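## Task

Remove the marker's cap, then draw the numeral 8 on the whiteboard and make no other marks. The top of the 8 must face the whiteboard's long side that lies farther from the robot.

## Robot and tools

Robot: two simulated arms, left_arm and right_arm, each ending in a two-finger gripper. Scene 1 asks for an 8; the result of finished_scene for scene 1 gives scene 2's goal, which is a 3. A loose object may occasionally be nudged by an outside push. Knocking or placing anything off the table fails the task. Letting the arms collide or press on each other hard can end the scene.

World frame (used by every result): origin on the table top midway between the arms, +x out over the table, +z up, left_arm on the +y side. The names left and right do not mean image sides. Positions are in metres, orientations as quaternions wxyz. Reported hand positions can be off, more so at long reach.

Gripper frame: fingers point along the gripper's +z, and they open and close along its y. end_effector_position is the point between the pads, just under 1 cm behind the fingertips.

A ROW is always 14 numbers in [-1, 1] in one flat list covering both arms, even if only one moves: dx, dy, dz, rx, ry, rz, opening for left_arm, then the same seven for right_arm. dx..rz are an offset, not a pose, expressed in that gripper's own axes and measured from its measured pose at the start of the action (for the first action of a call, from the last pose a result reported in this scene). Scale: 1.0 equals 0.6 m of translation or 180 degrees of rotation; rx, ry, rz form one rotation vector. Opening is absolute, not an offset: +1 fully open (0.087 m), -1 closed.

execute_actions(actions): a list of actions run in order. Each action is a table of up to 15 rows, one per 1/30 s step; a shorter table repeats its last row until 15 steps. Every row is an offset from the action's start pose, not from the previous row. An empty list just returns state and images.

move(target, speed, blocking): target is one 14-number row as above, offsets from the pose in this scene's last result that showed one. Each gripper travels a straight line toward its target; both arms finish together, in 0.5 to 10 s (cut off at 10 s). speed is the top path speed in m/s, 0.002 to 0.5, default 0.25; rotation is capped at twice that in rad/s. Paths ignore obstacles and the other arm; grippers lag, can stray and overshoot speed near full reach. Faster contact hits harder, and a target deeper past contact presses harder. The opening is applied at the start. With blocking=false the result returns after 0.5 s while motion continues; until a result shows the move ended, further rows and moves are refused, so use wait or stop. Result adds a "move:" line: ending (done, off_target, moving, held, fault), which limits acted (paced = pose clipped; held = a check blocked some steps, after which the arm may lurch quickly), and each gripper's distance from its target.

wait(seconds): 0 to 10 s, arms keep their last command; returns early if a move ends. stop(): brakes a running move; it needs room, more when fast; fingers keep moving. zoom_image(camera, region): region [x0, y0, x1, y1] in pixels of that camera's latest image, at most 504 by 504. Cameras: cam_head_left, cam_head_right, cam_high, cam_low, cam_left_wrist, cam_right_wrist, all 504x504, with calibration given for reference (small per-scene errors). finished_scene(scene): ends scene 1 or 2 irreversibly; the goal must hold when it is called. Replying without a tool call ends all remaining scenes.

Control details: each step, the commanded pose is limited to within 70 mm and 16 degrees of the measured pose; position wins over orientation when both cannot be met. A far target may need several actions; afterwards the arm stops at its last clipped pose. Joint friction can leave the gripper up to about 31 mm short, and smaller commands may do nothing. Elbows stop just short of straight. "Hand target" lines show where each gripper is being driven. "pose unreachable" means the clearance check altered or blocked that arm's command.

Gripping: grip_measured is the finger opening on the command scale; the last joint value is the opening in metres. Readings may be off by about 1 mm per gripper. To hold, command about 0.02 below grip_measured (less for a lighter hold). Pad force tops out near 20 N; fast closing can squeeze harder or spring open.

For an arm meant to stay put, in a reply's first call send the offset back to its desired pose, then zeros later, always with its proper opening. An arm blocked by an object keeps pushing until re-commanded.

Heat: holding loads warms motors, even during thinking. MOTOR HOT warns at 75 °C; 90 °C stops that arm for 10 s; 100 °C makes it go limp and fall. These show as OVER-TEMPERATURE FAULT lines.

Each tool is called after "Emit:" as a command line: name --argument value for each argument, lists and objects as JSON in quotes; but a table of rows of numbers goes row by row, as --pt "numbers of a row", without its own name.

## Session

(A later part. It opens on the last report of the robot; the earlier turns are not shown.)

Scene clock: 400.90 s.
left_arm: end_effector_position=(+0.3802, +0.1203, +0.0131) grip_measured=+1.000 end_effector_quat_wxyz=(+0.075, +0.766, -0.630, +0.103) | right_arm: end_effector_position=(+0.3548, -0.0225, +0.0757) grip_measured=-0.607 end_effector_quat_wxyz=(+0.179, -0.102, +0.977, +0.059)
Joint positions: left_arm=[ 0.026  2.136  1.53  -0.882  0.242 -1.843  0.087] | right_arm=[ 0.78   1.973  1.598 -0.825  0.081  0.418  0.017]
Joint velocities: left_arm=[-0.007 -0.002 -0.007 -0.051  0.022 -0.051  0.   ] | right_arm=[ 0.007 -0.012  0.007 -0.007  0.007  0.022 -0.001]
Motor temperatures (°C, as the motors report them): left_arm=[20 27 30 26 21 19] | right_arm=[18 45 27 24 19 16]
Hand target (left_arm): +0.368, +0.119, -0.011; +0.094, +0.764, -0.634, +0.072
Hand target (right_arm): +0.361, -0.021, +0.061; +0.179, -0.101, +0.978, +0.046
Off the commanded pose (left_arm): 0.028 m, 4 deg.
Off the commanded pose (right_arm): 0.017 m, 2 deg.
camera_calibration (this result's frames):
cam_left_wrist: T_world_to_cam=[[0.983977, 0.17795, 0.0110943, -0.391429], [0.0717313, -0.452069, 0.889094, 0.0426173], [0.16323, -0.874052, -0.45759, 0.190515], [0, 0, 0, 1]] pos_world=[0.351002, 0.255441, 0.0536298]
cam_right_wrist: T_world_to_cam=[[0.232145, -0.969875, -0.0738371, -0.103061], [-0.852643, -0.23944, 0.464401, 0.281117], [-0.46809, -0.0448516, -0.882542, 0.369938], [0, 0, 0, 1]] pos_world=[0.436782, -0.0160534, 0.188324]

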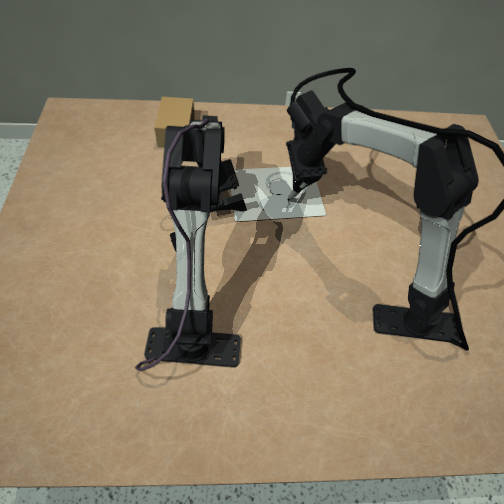

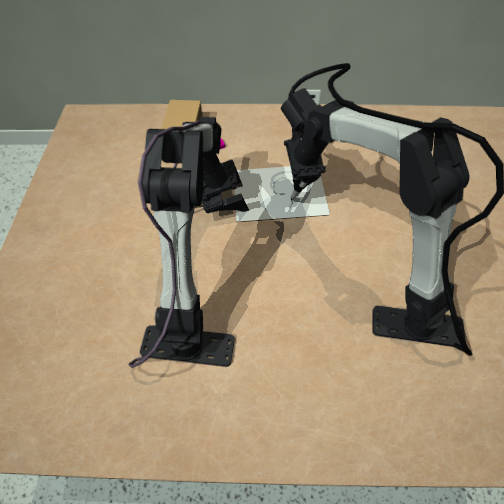

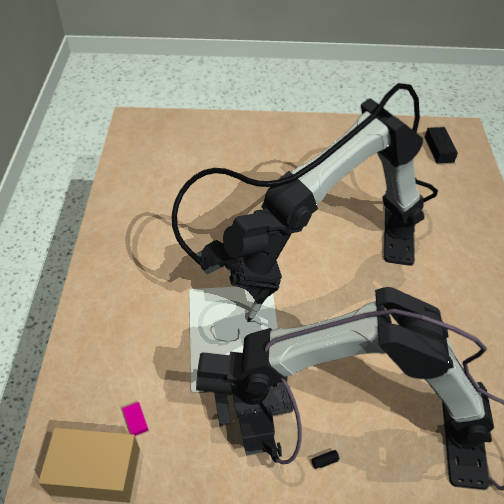

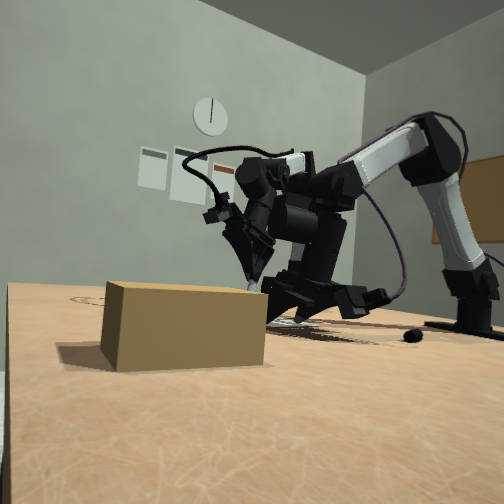

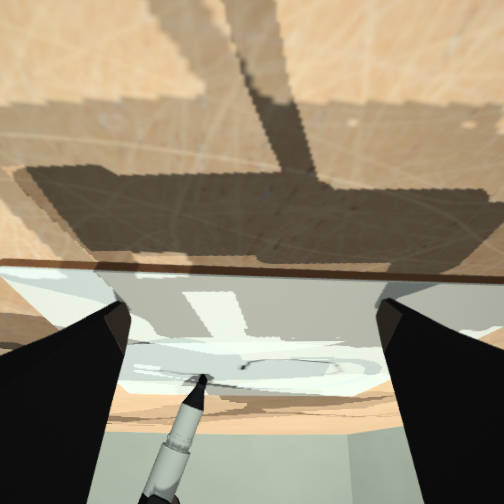

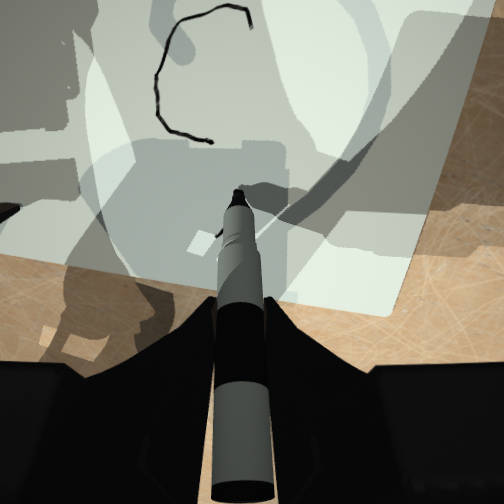

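Tip ≈(−29,−8). R +18.

Emit:
execute_actions --actions '[[[-0.012,0.02,0.04,-0.022,-0.008,0,1,-0.024,0.011,0.035,-0.003,-0.008,0,-0.65]]]'

Scene clock: 407.47 s.
left_arm: end_effector_position=(+0.3802, +0.1203, +0.0131) grip_measured=+1.000 end_effector_quat_wxyz=(+0.075, +0.766, -0.630, +0.103) | right_arm: end_effector_position=(+0.3674, -0.0128, +0.0748) grip_measured=-0.607 end_effector_quat_wxyz=(+0.195, -0.101, +0.973, +0.069)
Joint positions: left_arm=[ 0.026  2.136  1.53  -0.882  0.242 -1.843  0.087] | right_arm=[ 0.78   2.     1.625 -0.786  0.08   0.418  0.017]
Joint velocities: left_arm=[ 0.002  0.002 -0.022  0.037  0.022  0.022  0.   ] | right_arm=[-0.002  0.002  0.012  0.007  0.066 -0.081 -0.   ]
Motor temperatures (°C, as the motors report them): left_arm=[20 28 30 26 21 19] | right_arm=[18 44 28 25 20 16]
Hand target (left_arm): +0.368, +0.119, -0.011; +0.094, +0.764, -0.634, +0.072
Hand target (right_arm): +0.373, -0.010, +0.062; +0.191, -0.102, +0.974, +0.065
Off the commanded pose (left_arm): 0.028 m, 4 deg.
Off the commanded pose (right_arm): 0.015 m, 1 deg.
camera_calibration (this result's frames):
cam_left_wrist: T_world_to_cam=[[0.983977, 0.17795, 0.0110943, -0.391429], [0.0717313, -0.452069, 0.889094, 0.0426173], [0.16323, -0.874052, -0.45759, 0.190515], [0, 0, 0, 1]] pos_world=[0.351002, 0.255441, 0.0536298]
cam_right_wrist: T_world_to_cam=[[0.234988, -0.967855, -0.0896503, -0.0965001], [-0.865829, -0.250344, 0.433206, 0.30162], [-0.441724, -0.0241762, -0.896825, 0.367173], [0, 0, 0, 1]] pos_world=[0.446017, -0.00901248, 0.189975]

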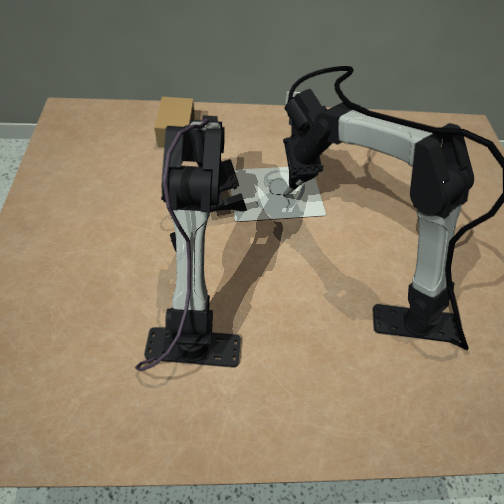

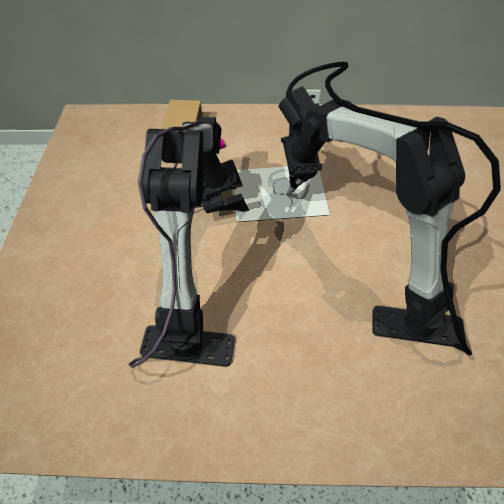

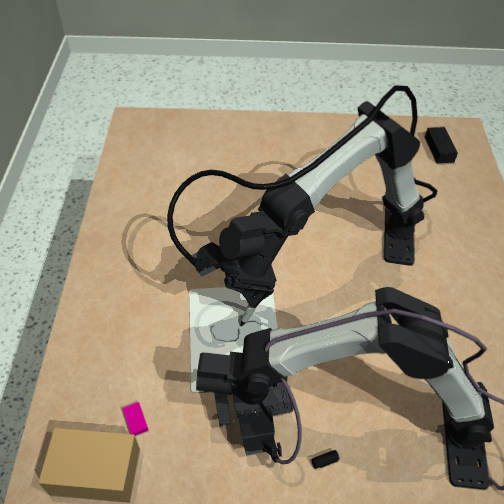

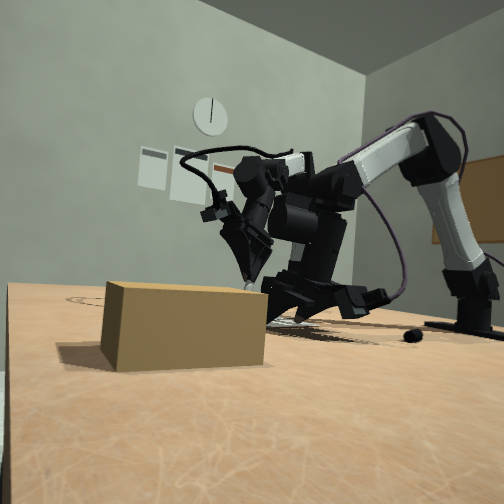

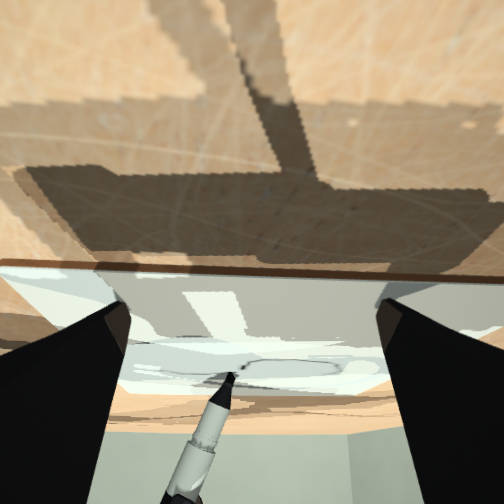

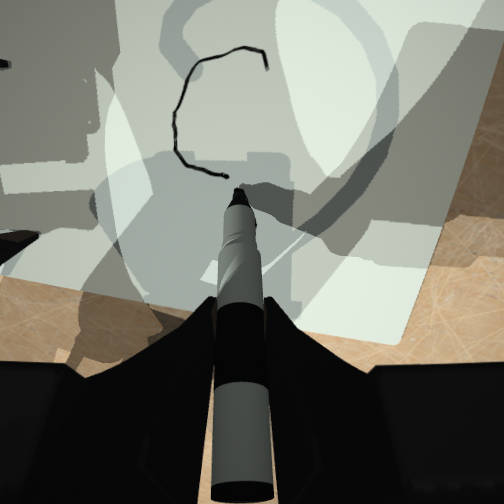

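Emit:
execute_actions --actions '[[[-0.012,0.02,0.04,-0.022,-0.008,0,1,-0.008,0.016,0.034,-0.011,0.006,0,-0.65]]]'

Scene clock: 412.03 s.
left_arm: end_effector_position=(+0.3802, +0.1203, +0.0131) grip_measured=+1.000 end_effector_quat_wxyz=(+0.075, +0.766, -0.630, +0.103) | right_arm: end_effector_position=(+0.3748, -0.0025, +0.0741) grip_measured=-0.607 end_effector_quat_wxyz=(+0.198, -0.103, +0.971, +0.083)
Joint positions: left_arm=[ 0.026  2.136  1.53  -0.882  0.242 -1.843  0.087] | right_arm=[ 0.78   2.03   1.66  -0.772  0.058  0.418  0.017]
Joint velocities: left_arm=[ 0.002 -0.002 -0.012 -0.051 -0.007 -0.022  0.   ] | right_arm=[ 0.022 -0.002  0.007 -0.051  0.022  0.037  0.   ]
Motor temperatures (°C, as the motors report them): left_arm=[20 28 30 26 21 19] | right_arm=[18 43 28 25 20 16]
Hand target (left_arm): +0.368, +0.119, -0.011; +0.094, +0.764, -0.634, +0.072
Hand target (right_arm): +0.377, +0.001, +0.060; +0.184, -0.105, +0.974, +0.085
Off the commanded pose (left_arm): 0.028 m, 4 deg.
Off the commanded pose (right_arm): 0.016 m, 2 deg.
camera_calibration (this result's frames):
cam_left_wrist: T_world_to_cam=[[0.983977, 0.17795, 0.0110943, -0.391429], [0.0717313, -0.452069, 0.889094, 0.0426173], [0.16323, -0.874052, -0.45759, 0.190515], [0, 0, 0, 1]] pos_world=[0.351002, 0.255441, 0.0536298]
cam_right_wrist: T_world_to_cam=[[0.243906, -0.962912, -0.115373, -0.0897531], [-0.865108, -0.269796, 0.422845, 0.311325], [-0.43829, -0.00332477, -0.898828, 0.368977], [0, 0, 0, 1]] pos_world=[0.45294, -0.00120333, 0.18965]

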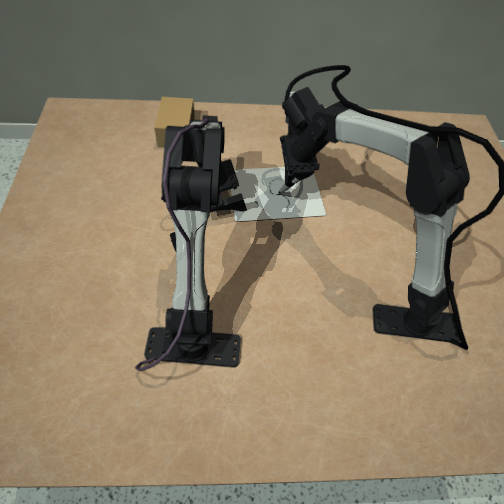

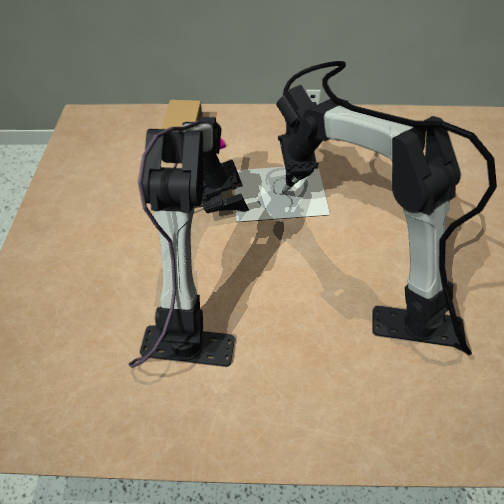

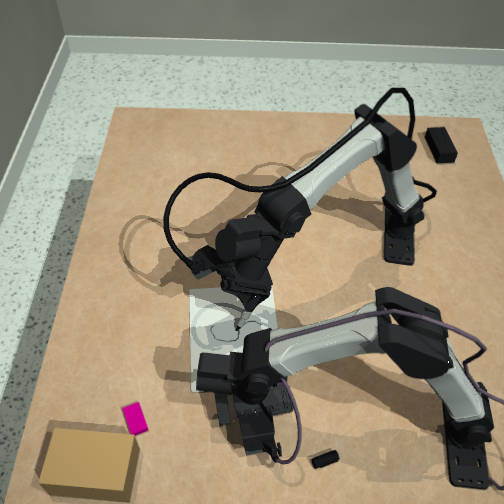

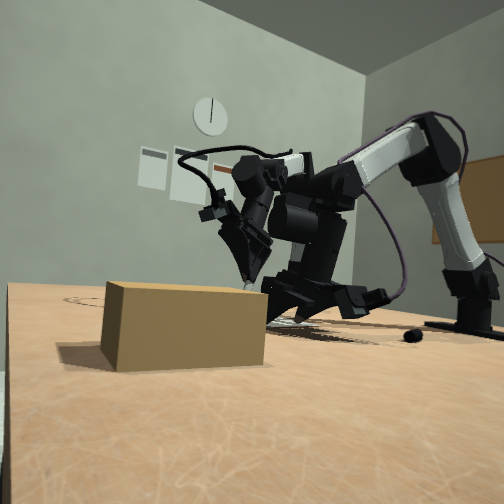

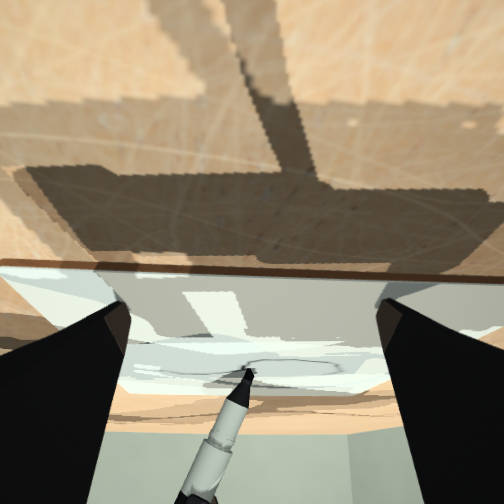

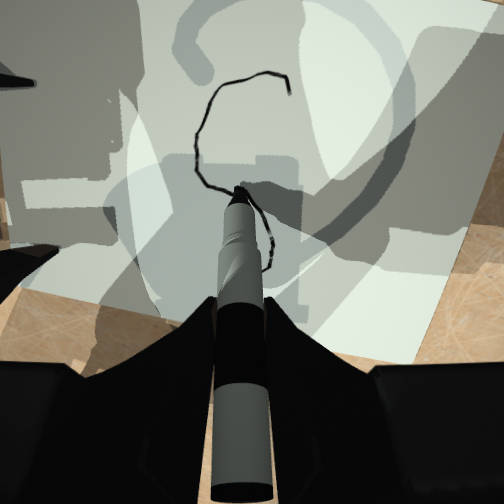

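Emit:
execute_actions --actions '[[[-0.012,0.02,0.04,-0.022,-0.008,0,1,0.012,-0.037,0.027,0.045,0.011,-0.002,-0.65]],[[-0.012,0.02,0.04,-0.022,-0.008,0,1,0.002,-0.029,0.031,0.036,0.002,-0.001,-0.65]]]'

Scene clock: 417.03 s.
left_arm: end_effector_position=(+0.3802, +0.1203, +0.0131) grip_measured=+1.000 end_effector_quat_wxyz=(+0.075, +0.766, -0.630, +0.103) | right_arm: end_effector_position=(+0.3952, -0.0227, +0.0732) grip_measured=-0.607 end_effector_quat_wxyz=(+0.232, -0.083, +0.969, +0.012)
Joint positions: left_arm=[ 0.026  2.136  1.53  -0.882  0.242 -1.843  0.087] | right_arm=[ 0.78   2.061  1.7   -0.794  0.221  0.425  0.017]
Joint velocities: left_arm=[ 0.002 -0.012 -0.002 -0.051 -0.037 -0.007  0.   ] | right_arm=[ 0.007 -0.017  0.007 -0.11   0.051 -0.037  0.   ]
Motor temperatures (°C, as the motors report them): left_arm=[20 28 30 26 21 19] | right_arm=[18 42 28 25 20 16]
Hand target (left_arm): +0.368, +0.119, -0.011; +0.094, +0.764, -0.634, +0.072
Hand target (right_arm): +0.395, -0.029, +0.056; +0.217, -0.082, +0.973, -0.013
Off the commanded pose (left_arm): 0.028 m, 4 deg.
Off the commanded pose (right_arm): 0.019 m, 3 deg.
camera_calibration (this result's frames):
cam_left_wrist: T_world_to_cam=[[0.983977, 0.17795, 0.0110943, -0.391429], [0.0717313, -0.452069, 0.889094, 0.0426173], [0.16323, -0.874052, -0.45759, 0.190515], [0, 0, 0, 1]] pos_world=[0.351002, 0.255441, 0.0536298]
cam_right_wrist: T_world_to_cam=[[0.176404, -0.984071, 0.0220391, -0.0981396], [-0.91239, -0.155071, 0.37881, 0.348403], [-0.369359, -0.0869321, -0.925212, 0.349766], [0, 0, 0, 1]] pos_world=[0.464381, -0.0121432, 0.193792]

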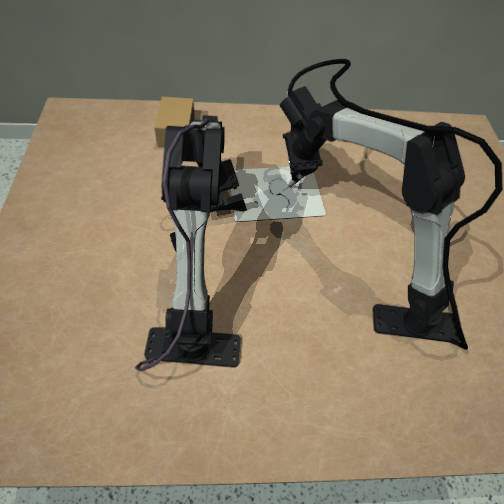

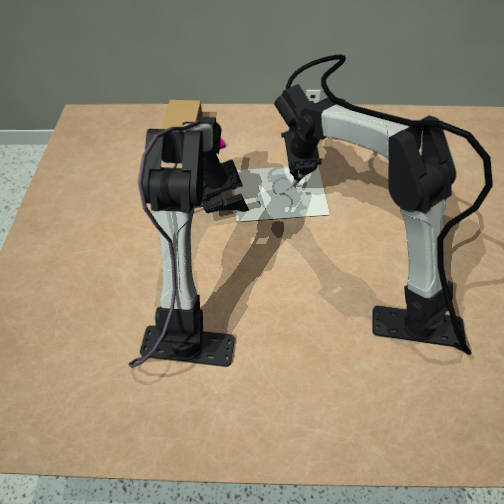

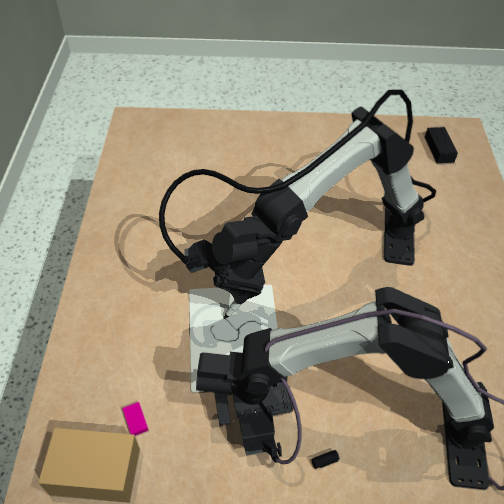

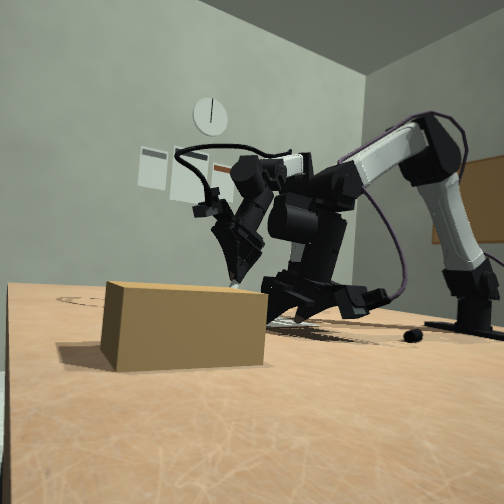

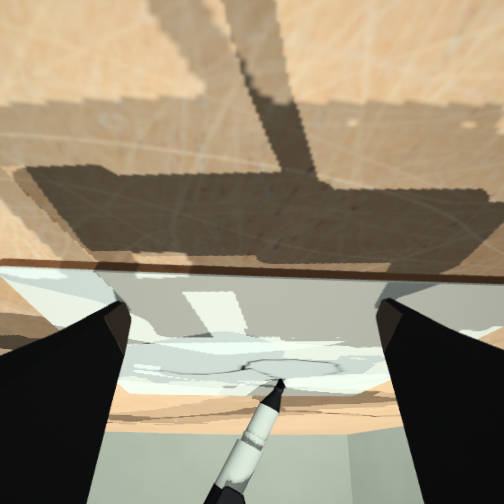

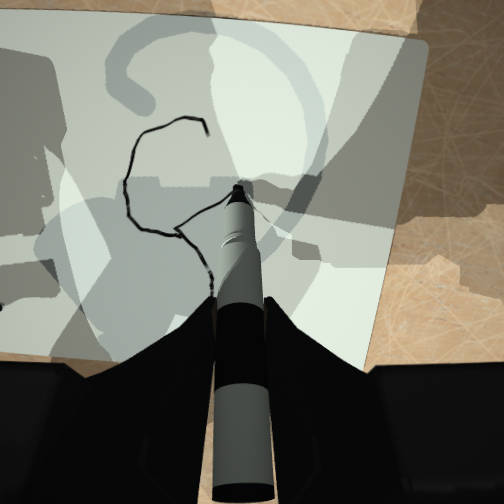

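Emit:
execute_actions --actions '[[[-0.012,0.02,0.04,-0.022,-0.008,0,1,-0.018,0.014,0.037,-0.001,-0.004,0,-0.65]]]'

Scene clock: 419.67 s.
left_arm: end_effector_position=(+0.3802, +0.1203, +0.0131) grip_measured=+1.000 end_effector_quat_wxyz=(+0.075, +0.766, -0.630, +0.103) | right_arm: end_effector_position=(+0.4099, -0.0136, +0.0728) grip_measured=-0.607 end_effector_quat_wxyz=(+0.248, -0.080, +0.965, +0.016)
Joint positions: left_arm=[ 0.026  2.136  1.53  -0.882  0.242 -1.843  0.087] | right_arm=[ 0.78   2.1    1.748 -0.769  0.23   0.425  0.017]
Joint velocities: left_arm=[-0.002 -0.002 -0.002 -0.007 -0.007 -0.007  0.   ] | right_arm=[-0.007 -0.007 -0.002 -0.022 -0.066  0.007 -0.   ]
Motor temperatures (°C, as the motors report them): left_arm=[20 28 30 26 21 19] | right_arm=[18 42 28 25 20 16]
Hand target (left_arm): +0.368, +0.119, -0.011; +0.094, +0.764, -0.634, +0.072
Hand target (right_arm): +0.413, -0.011, +0.059; +0.238, -0.083, +0.968, +0.014
Off the commanded pose (left_arm): 0.028 m, 4 deg.
Off the commanded pose (right_arm): 0.015 m, 1 deg.
camera_calibration (this result's frames):
cam_left_wrist: T_world_to_cam=[[0.983977, 0.17795, 0.0110943, -0.391429], [0.0717313, -0.452069, 0.889094, 0.0426173], [0.16323, -0.874052, -0.45759, 0.190515], [0, 0, 0, 1]] pos_world=[0.351002, 0.255441, 0.0536298]
cam_right_wrist: T_world_to_cam=[[0.172537, -0.984898, 0.0143901, -0.0896548], [-0.924312, -0.15684, 0.34792, 0.370505], [-0.340409, -0.07333, -0.937414, 0.344879], [0, 0, 0, 1]] pos_world=[0.475331, -0.00490094, 0.195678]

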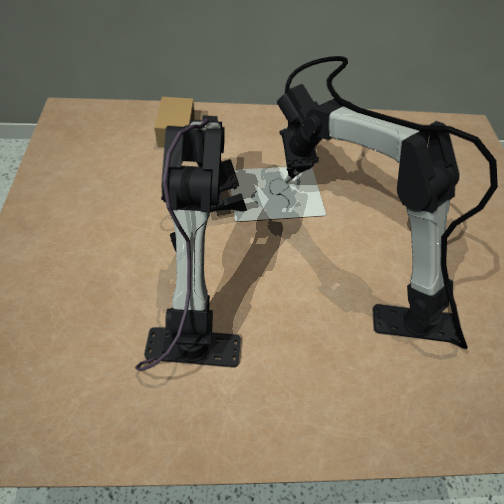

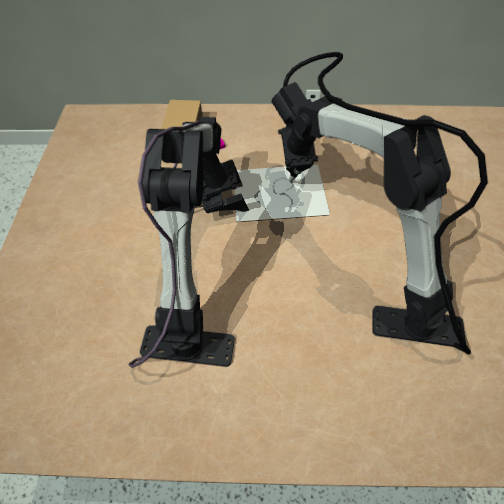

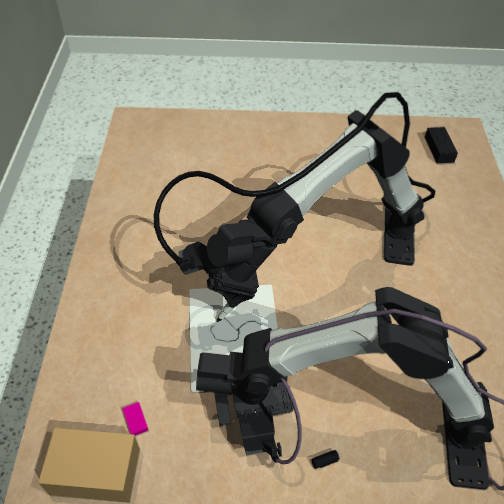

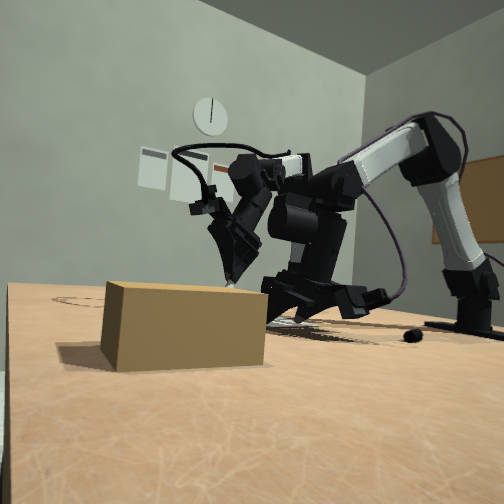

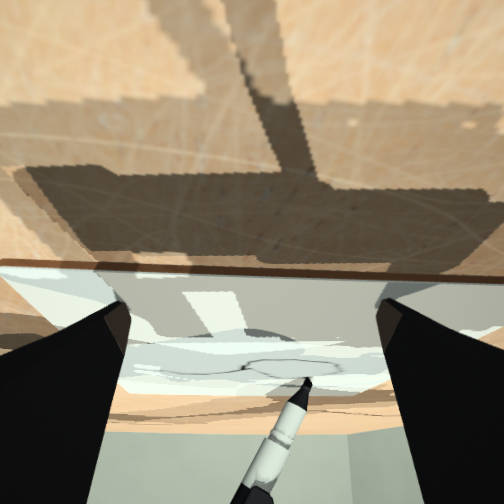

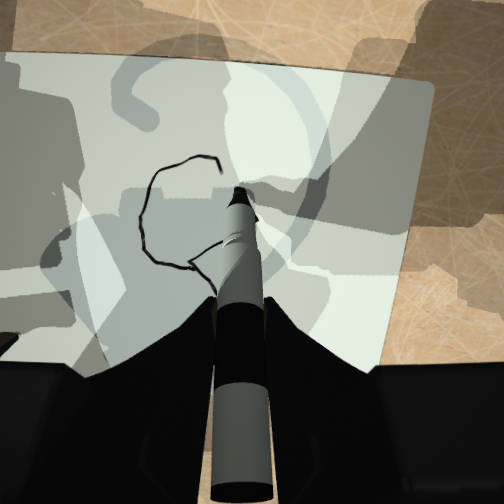

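Emit:
execute_actions --actions '[[[-0.012,0.02,0.04,-0.022,-0.008,0,1,-0.005,0.025,0.036,-0.016,0.008,0,-0.65]]]'

Scene clock: 428.03 s.
left_arm: end_effector_position=(+0.3802, +0.1203, +0.0131) grip_measured=+1.000 end_effector_quat_wxyz=(+0.075, +0.766, -0.630, +0.103) | right_arm: end_effector_position=(+0.4196, +0.0003, +0.0718) grip_measured=-0.607 end_effector_quat_wxyz=(+0.251, -0.082, +0.964, +0.036)
Joint positions: left_arm=[ 0.026  2.136  1.53  -0.882  0.242 -1.843  0.087] | right_arm=[ 0.78   2.141  1.803 -0.756  0.2    0.424  0.017]
Joint velocities: left_arm=[-0.007 -0.022  0.022 -0.022 -0.051 -0.037  0.   ] | right_arm=[-0.017  0.002 -0.012 -0.007  0.007 -0.066 -0.   ]
Motor temperatures (°C, as the motors report them): left_arm=[20 28 30 25 21 19] | right_arm=[18 42 29 25 20 16]
Hand target (left_arm): +0.368, +0.119, -0.011; +0.094, +0.764, -0.634, +0.072
Hand target (right_arm): +0.420, +0.003, +0.056; +0.234, -0.086, +0.968, +0.040
Off the commanded pose (left_arm): 0.028 m, 4 deg.
Off the commanded pose (right_arm): 0.017 m, 2 deg.
camera_calibration (this result's frames):
cam_left_wrist: T_world_to_cam=[[0.983977, 0.17795, 0.0110943, -0.391429], [0.0717313, -0.452069, 0.889094, 0.0426173], [0.16323, -0.874052, -0.45759, 0.190515], [0, 0, 0, 1]] pos_world=[0.351002, 0.255441, 0.0536298]
cam_right_wrist: T_world_to_cam=[[0.186944, -0.982145, -0.0210513, -0.0811386], [-0.923374, -0.182991, 0.337484, 0.382369], [-0.33531, -0.0436524, -0.941096, 0.346393], [0, 0, 0, 1]] pos_world=[0.484387, 0.0054013, 0.195238]

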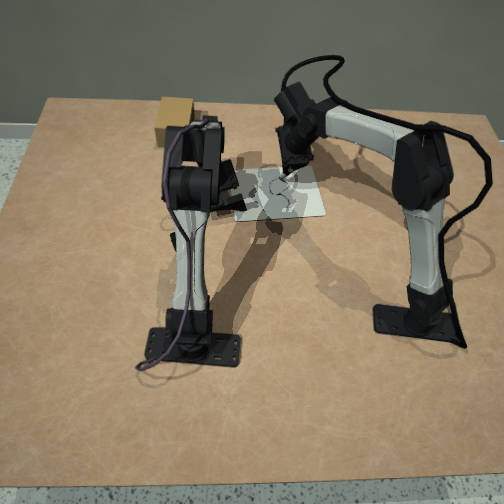

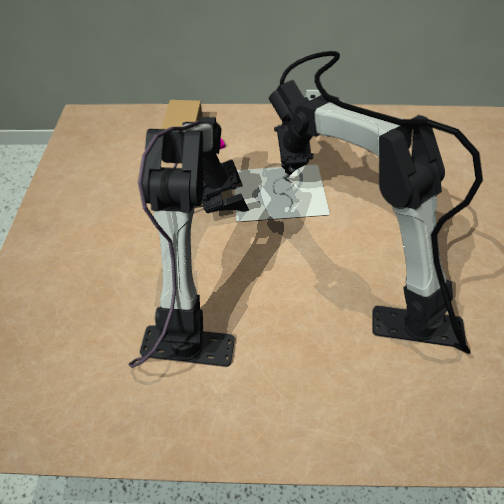

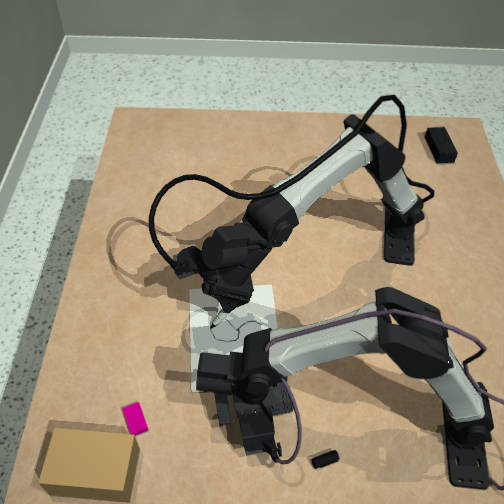

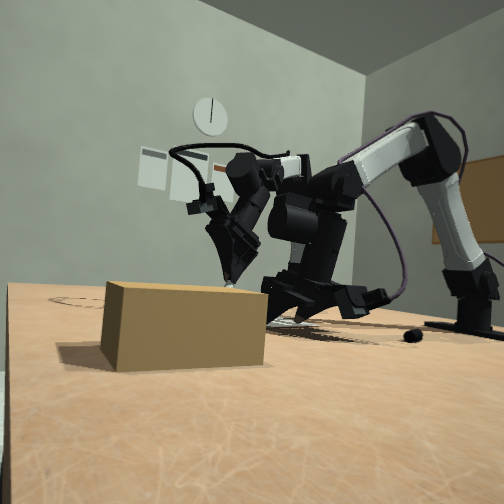

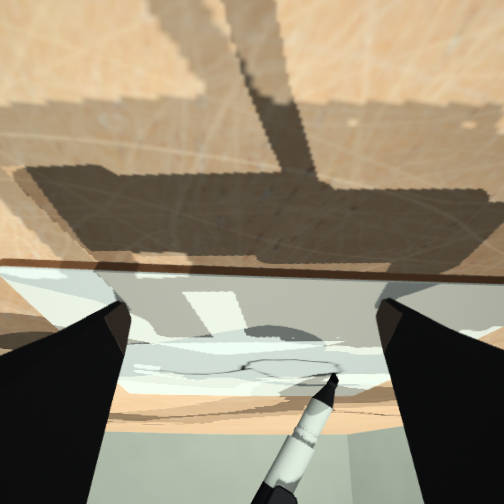

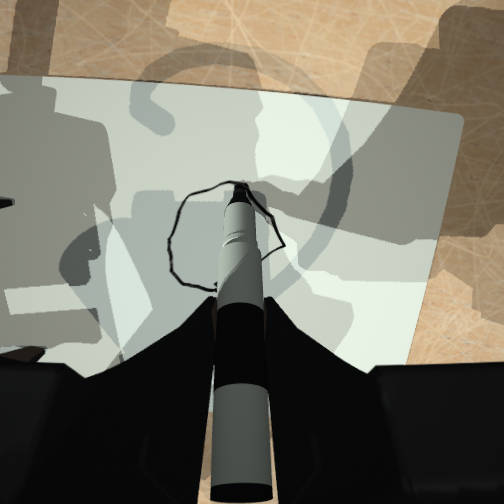

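Emit:
execute_actions --actions '[[[-0.012,0.02,0.04,-0.022,-0.008,0,1,-0.02,0,-0.046,0,0,0,-0.65]]]'

Emit:
move --target '[-0.012,0.02,0.04,-0.022,-0.008,0,1,0.121,-0.01,-0.107,-0.0445,0.075,-0.005,-0.65]' --speed 0.08

Scene clock: 437.97 s.
left_arm: end_effector_position=(+0.3802, +0.1203, +0.0131) grip_measured=+1.000 end_effector_quat_wxyz=(+0.075, +0.766, -0.630, +0.103) | right_arm: end_effector_position=(+0.4187, -0.0006, +0.0981) grip_measured=-0.607 end_effector_quat_wxyz=(+0.255, -0.081, +0.963, +0.038)
Joint positions: left_arm=[ 0.026  2.136  1.53  -0.882  0.242 -1.843  0.087] | right_arm=[ 0.78   2.121  1.872 -0.837  0.2    0.424  0.017]
Joint velocities: left_arm=[-0.017 -0.017  0.012 -0.007 -0.037 -0.007  0.   ] | right_arm=[-0.007 -0.007 -0.017 -0.022  0.066 -0.037  0.001]
Motor temperatures (°C, as the motors report them): left_arm=[20 28 30 25 21 19] | right_arm=[18 42 29 25 19 16]
Hand target (left_arm): +0.368, +0.119, -0.011; +0.094, +0.764, -0.634, +0.072
Hand target (right_arm): +0.416, -0.001, +0.102; +0.251, -0.082, +0.964, +0.036
Off the commanded pose (left_arm): 0.028 m, 4 deg.
Off the commanded pose (right_arm): 0.004 m, 1 deg.
camera_calibration (this result's frames):
cam_left_wrist: T_world_to_cam=[[0.983977, 0.17795, 0.0110943, -0.391429], [0.0717313, -0.452069, 0.889094, 0.0426173], [0.16323, -0.874052, -0.45759, 0.190515], [0, 0, 0, 1]] pos_world=[0.351002, 0.255441, 0.0536298]
cam_right_wrist: T_world_to_cam=[[0.186774, -0.982098, -0.0244599, -0.0808355], [-0.926018, -0.184313, 0.329422, 0.374438], [-0.328033, -0.0388772, -0.943866, 0.36796], [0, 0, 0, 1]] pos_world=[0.482537, 0.00393058, 0.22198]

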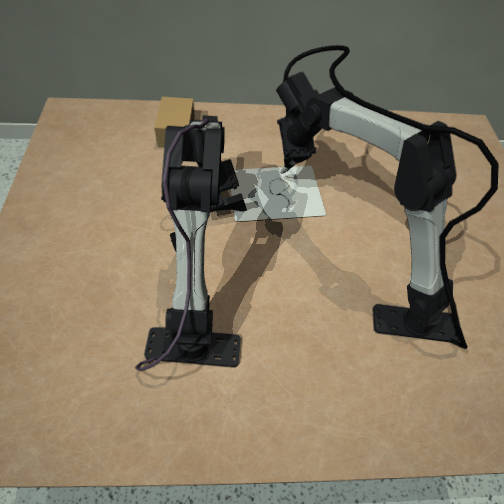

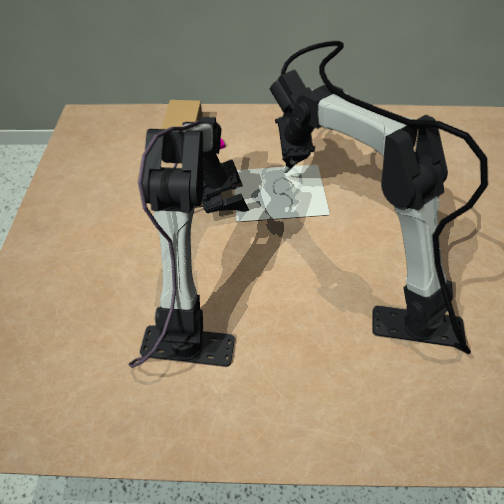

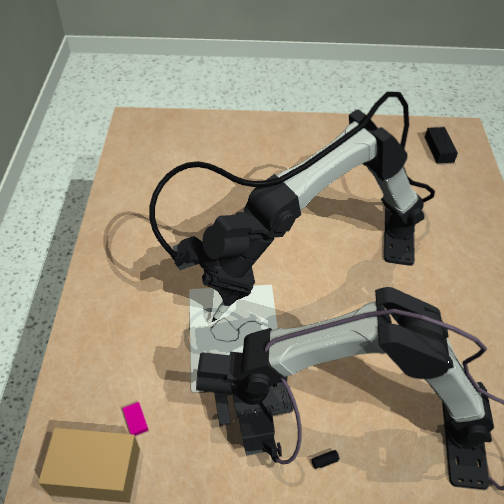

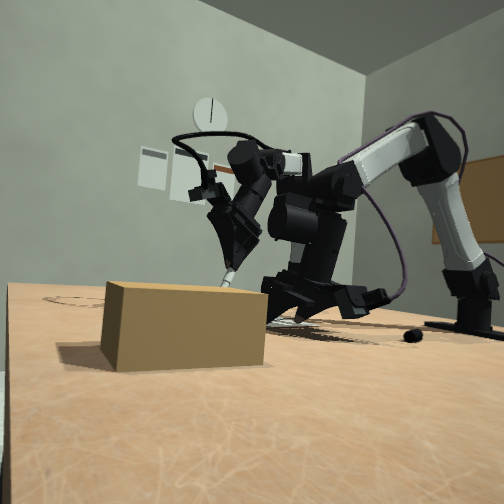

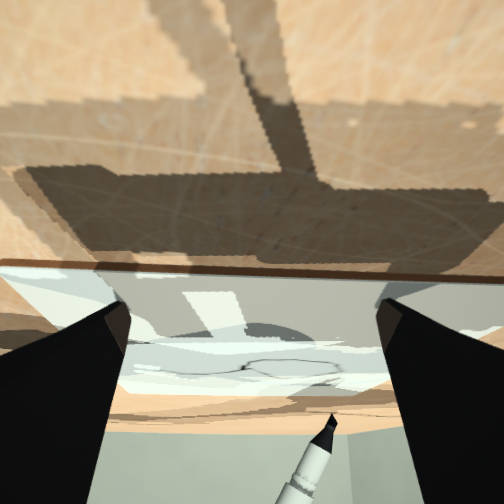

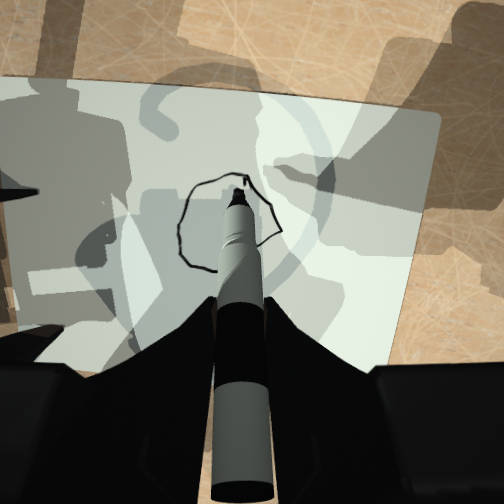

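Scene clock: 440.07 s.
left_arm: end_effector_position=(+0.3802, +0.1203, +0.0129) grip_measured=+1.000 end_effector_quat_wxyz=(+0.075, +0.766, -0.630, +0.103) | right_arm: end_effector_position=(+0.3345, -0.0165, +0.1207) grip_measured=-0.607 end_effector_quat_wxyz=(+0.150, -0.112, +0.978, +0.097)
Joint positions: left_arm=[ 0.026  2.136  1.53  -0.882  0.242 -1.843  0.087] | right_arm=[ 0.78   1.926  1.711 -0.997 -0.015  0.418  0.017]
Joint velocities: left_arm=[ 0.022 -0.012  0.007 -0.007 -0.051  0.066  0.   ] | right_arm=[-0.007 -0.012 -0.012  0.007  0.007 -0.022 -0.   ]
Motor temperatures (°C, as the motors report them): left_arm=[20 28 30 25 21 19] | right_arm=[18 42 29 25 19 16]
Hand target (left_arm): +0.368, +0.119, -0.011; +0.094, +0.764, -0.634, +0.072
Hand target (right_arm): +0.326, -0.025, +0.116; +0.133, -0.111, +0.981, +0.091
Off the commanded pose (left_arm): 0.028 m, 4 deg.
Off the commanded pose (right_arm): 0.011 m, 2 deg.
move: off_target (left_arm, right_arm)
camera_calibration (this result's frames):
cam_left_wrist: T_world_to_cam=[[0.984046, 0.177586, 0.0108204, -0.391353], [0.0718199, -0.45214, 0.889051, 0.0427347], [0.162776, -0.874089, -0.457681, 0.190631], [0, 0, 0, 1]] pos_world=[0.35101, 0.255449, 0.0534893]
cam_right_wrist: T_world_to_cam=[[0.259021, -0.953986, -0.151057, -0.0885971], [-0.812634, -0.299775, 0.49976, 0.225723], [-0.522047, -0.00669472, -0.85289, 0.415523], [0, 0, 0, 1]] pos_world=[0.423301, -0.0140725, 0.228205]

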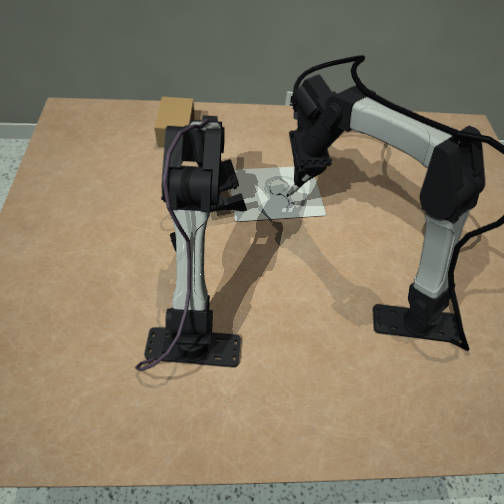

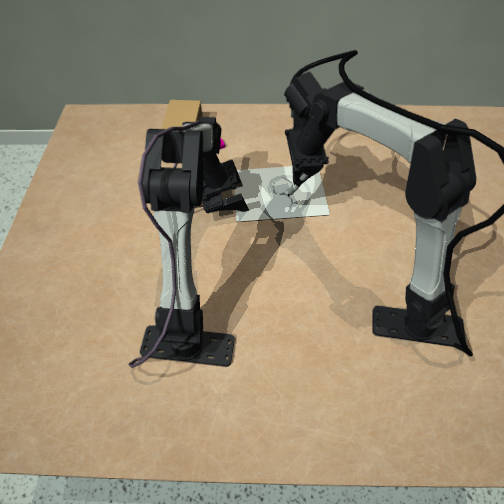

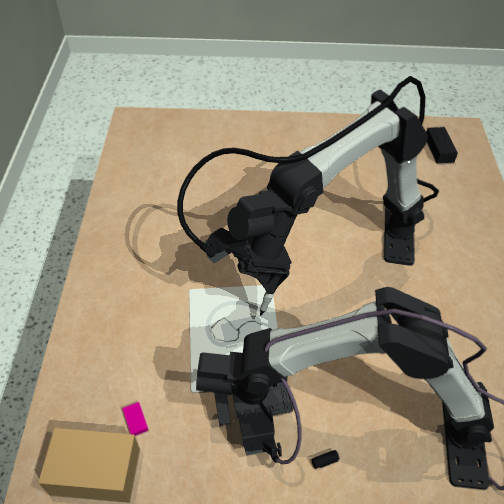

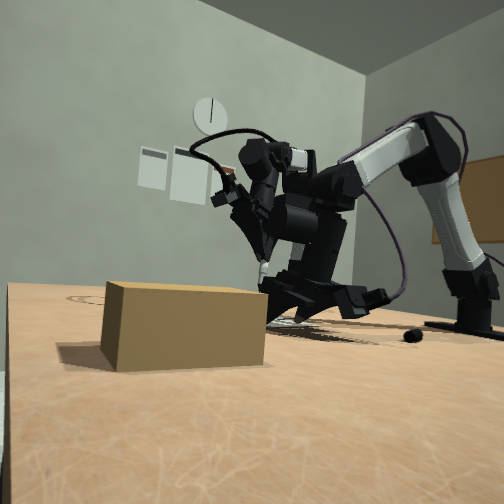

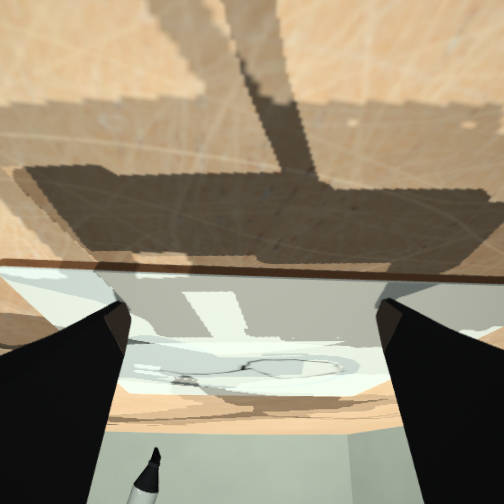

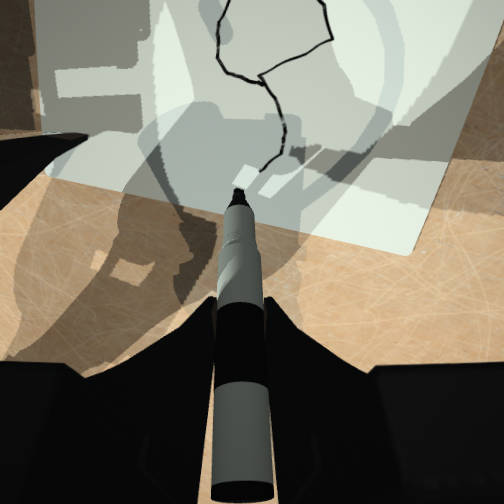

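Emit:
move --target '[-0.012,0.02,0.04,-0.022,-0.008,0,1,0.039,-0.032,0.055,0.016,0.008,0,-0.65]' --speed 0.05

Scene clock: 445.47 s.
left_arm: end_effector_position=(+0.3801, +0.1202, +0.0129) grip_measured=+1.000 end_effector_quat_wxyz=(+0.075, +0.766, -0.630, +0.103) | right_arm: end_effector_position=(+0.3290, -0.0267, +0.0833) grip_measured=-0.607 end_effector_quat_wxyz=(+0.142, -0.110, +0.981, +0.076)
Joint positions: left_arm=[ 0.026  2.136  1.53  -0.882  0.242 -1.843  0.087] | right_arm=[ 0.78   1.926  1.571 -0.894  0.013  0.417  0.017]
Joint velocities: left_arm=[ 0.007  0.002  0.002  0.037 -0.051  0.007  0.   ] | right_arm=[-0.002 -0.007 -0.002 -0.066  0.007  0.022 -0.   ]
Motor temperatures (°C, as the motors report them): left_arm=[20 28 30 25 21 19] | right_arm=[18 43 29 25 19 16]
Hand target (left_arm): +0.368, +0.119, -0.011; +0.094, +0.764, -0.634, +0.072
Hand target (right_arm): +0.327, -0.031, +0.079; +0.141, -0.109, +0.981, +0.071
Off the commanded pose (left_arm): 0.028 m, 4 deg.
Off the commanded pose (right_arm): 0.007 m, 1 deg.
move: off_target (left_arm)
camera_calibration (this result's frames):
cam_left_wrist: T_world_to_cam=[[0.984052, 0.17756, 0.0107276, -0.391333], [0.0718288, -0.451805, 0.88922, 0.0426344], [0.162736, -0.874268, -0.457353, 0.190625], [0, 0, 0, 1]] pos_world=[0.351008, 0.255405, 0.0534696]
cam_right_wrist: T_world_to_cam=[[0.248621, -0.961976, -0.113095, -0.102554], [-0.808111, -0.270378, 0.523309, 0.23415], [-0.533989, -0.0387129, -0.844605, 0.383079], [0, 0, 0, 1]] pos_world=[0.419276, -0.0205153, 0.189419]

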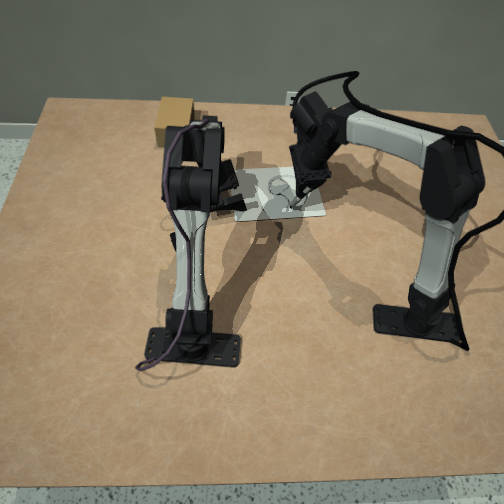

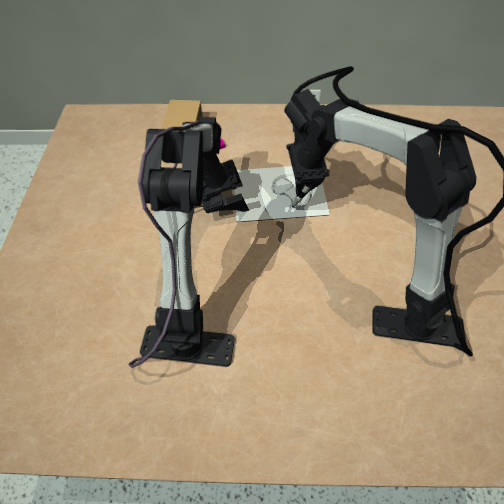

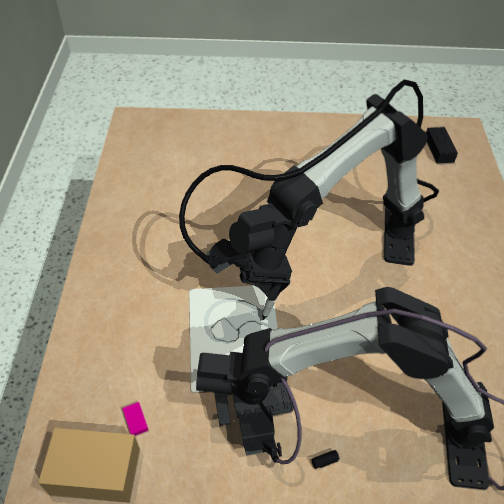

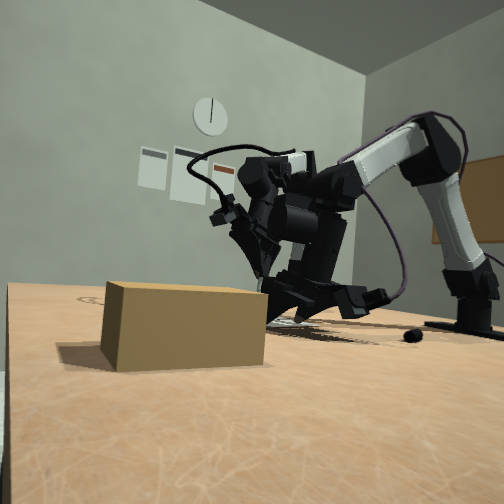

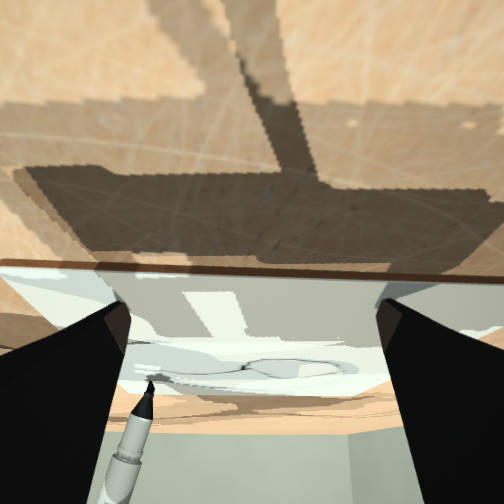

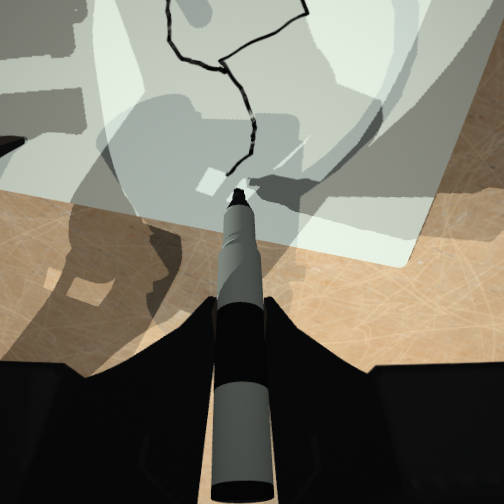

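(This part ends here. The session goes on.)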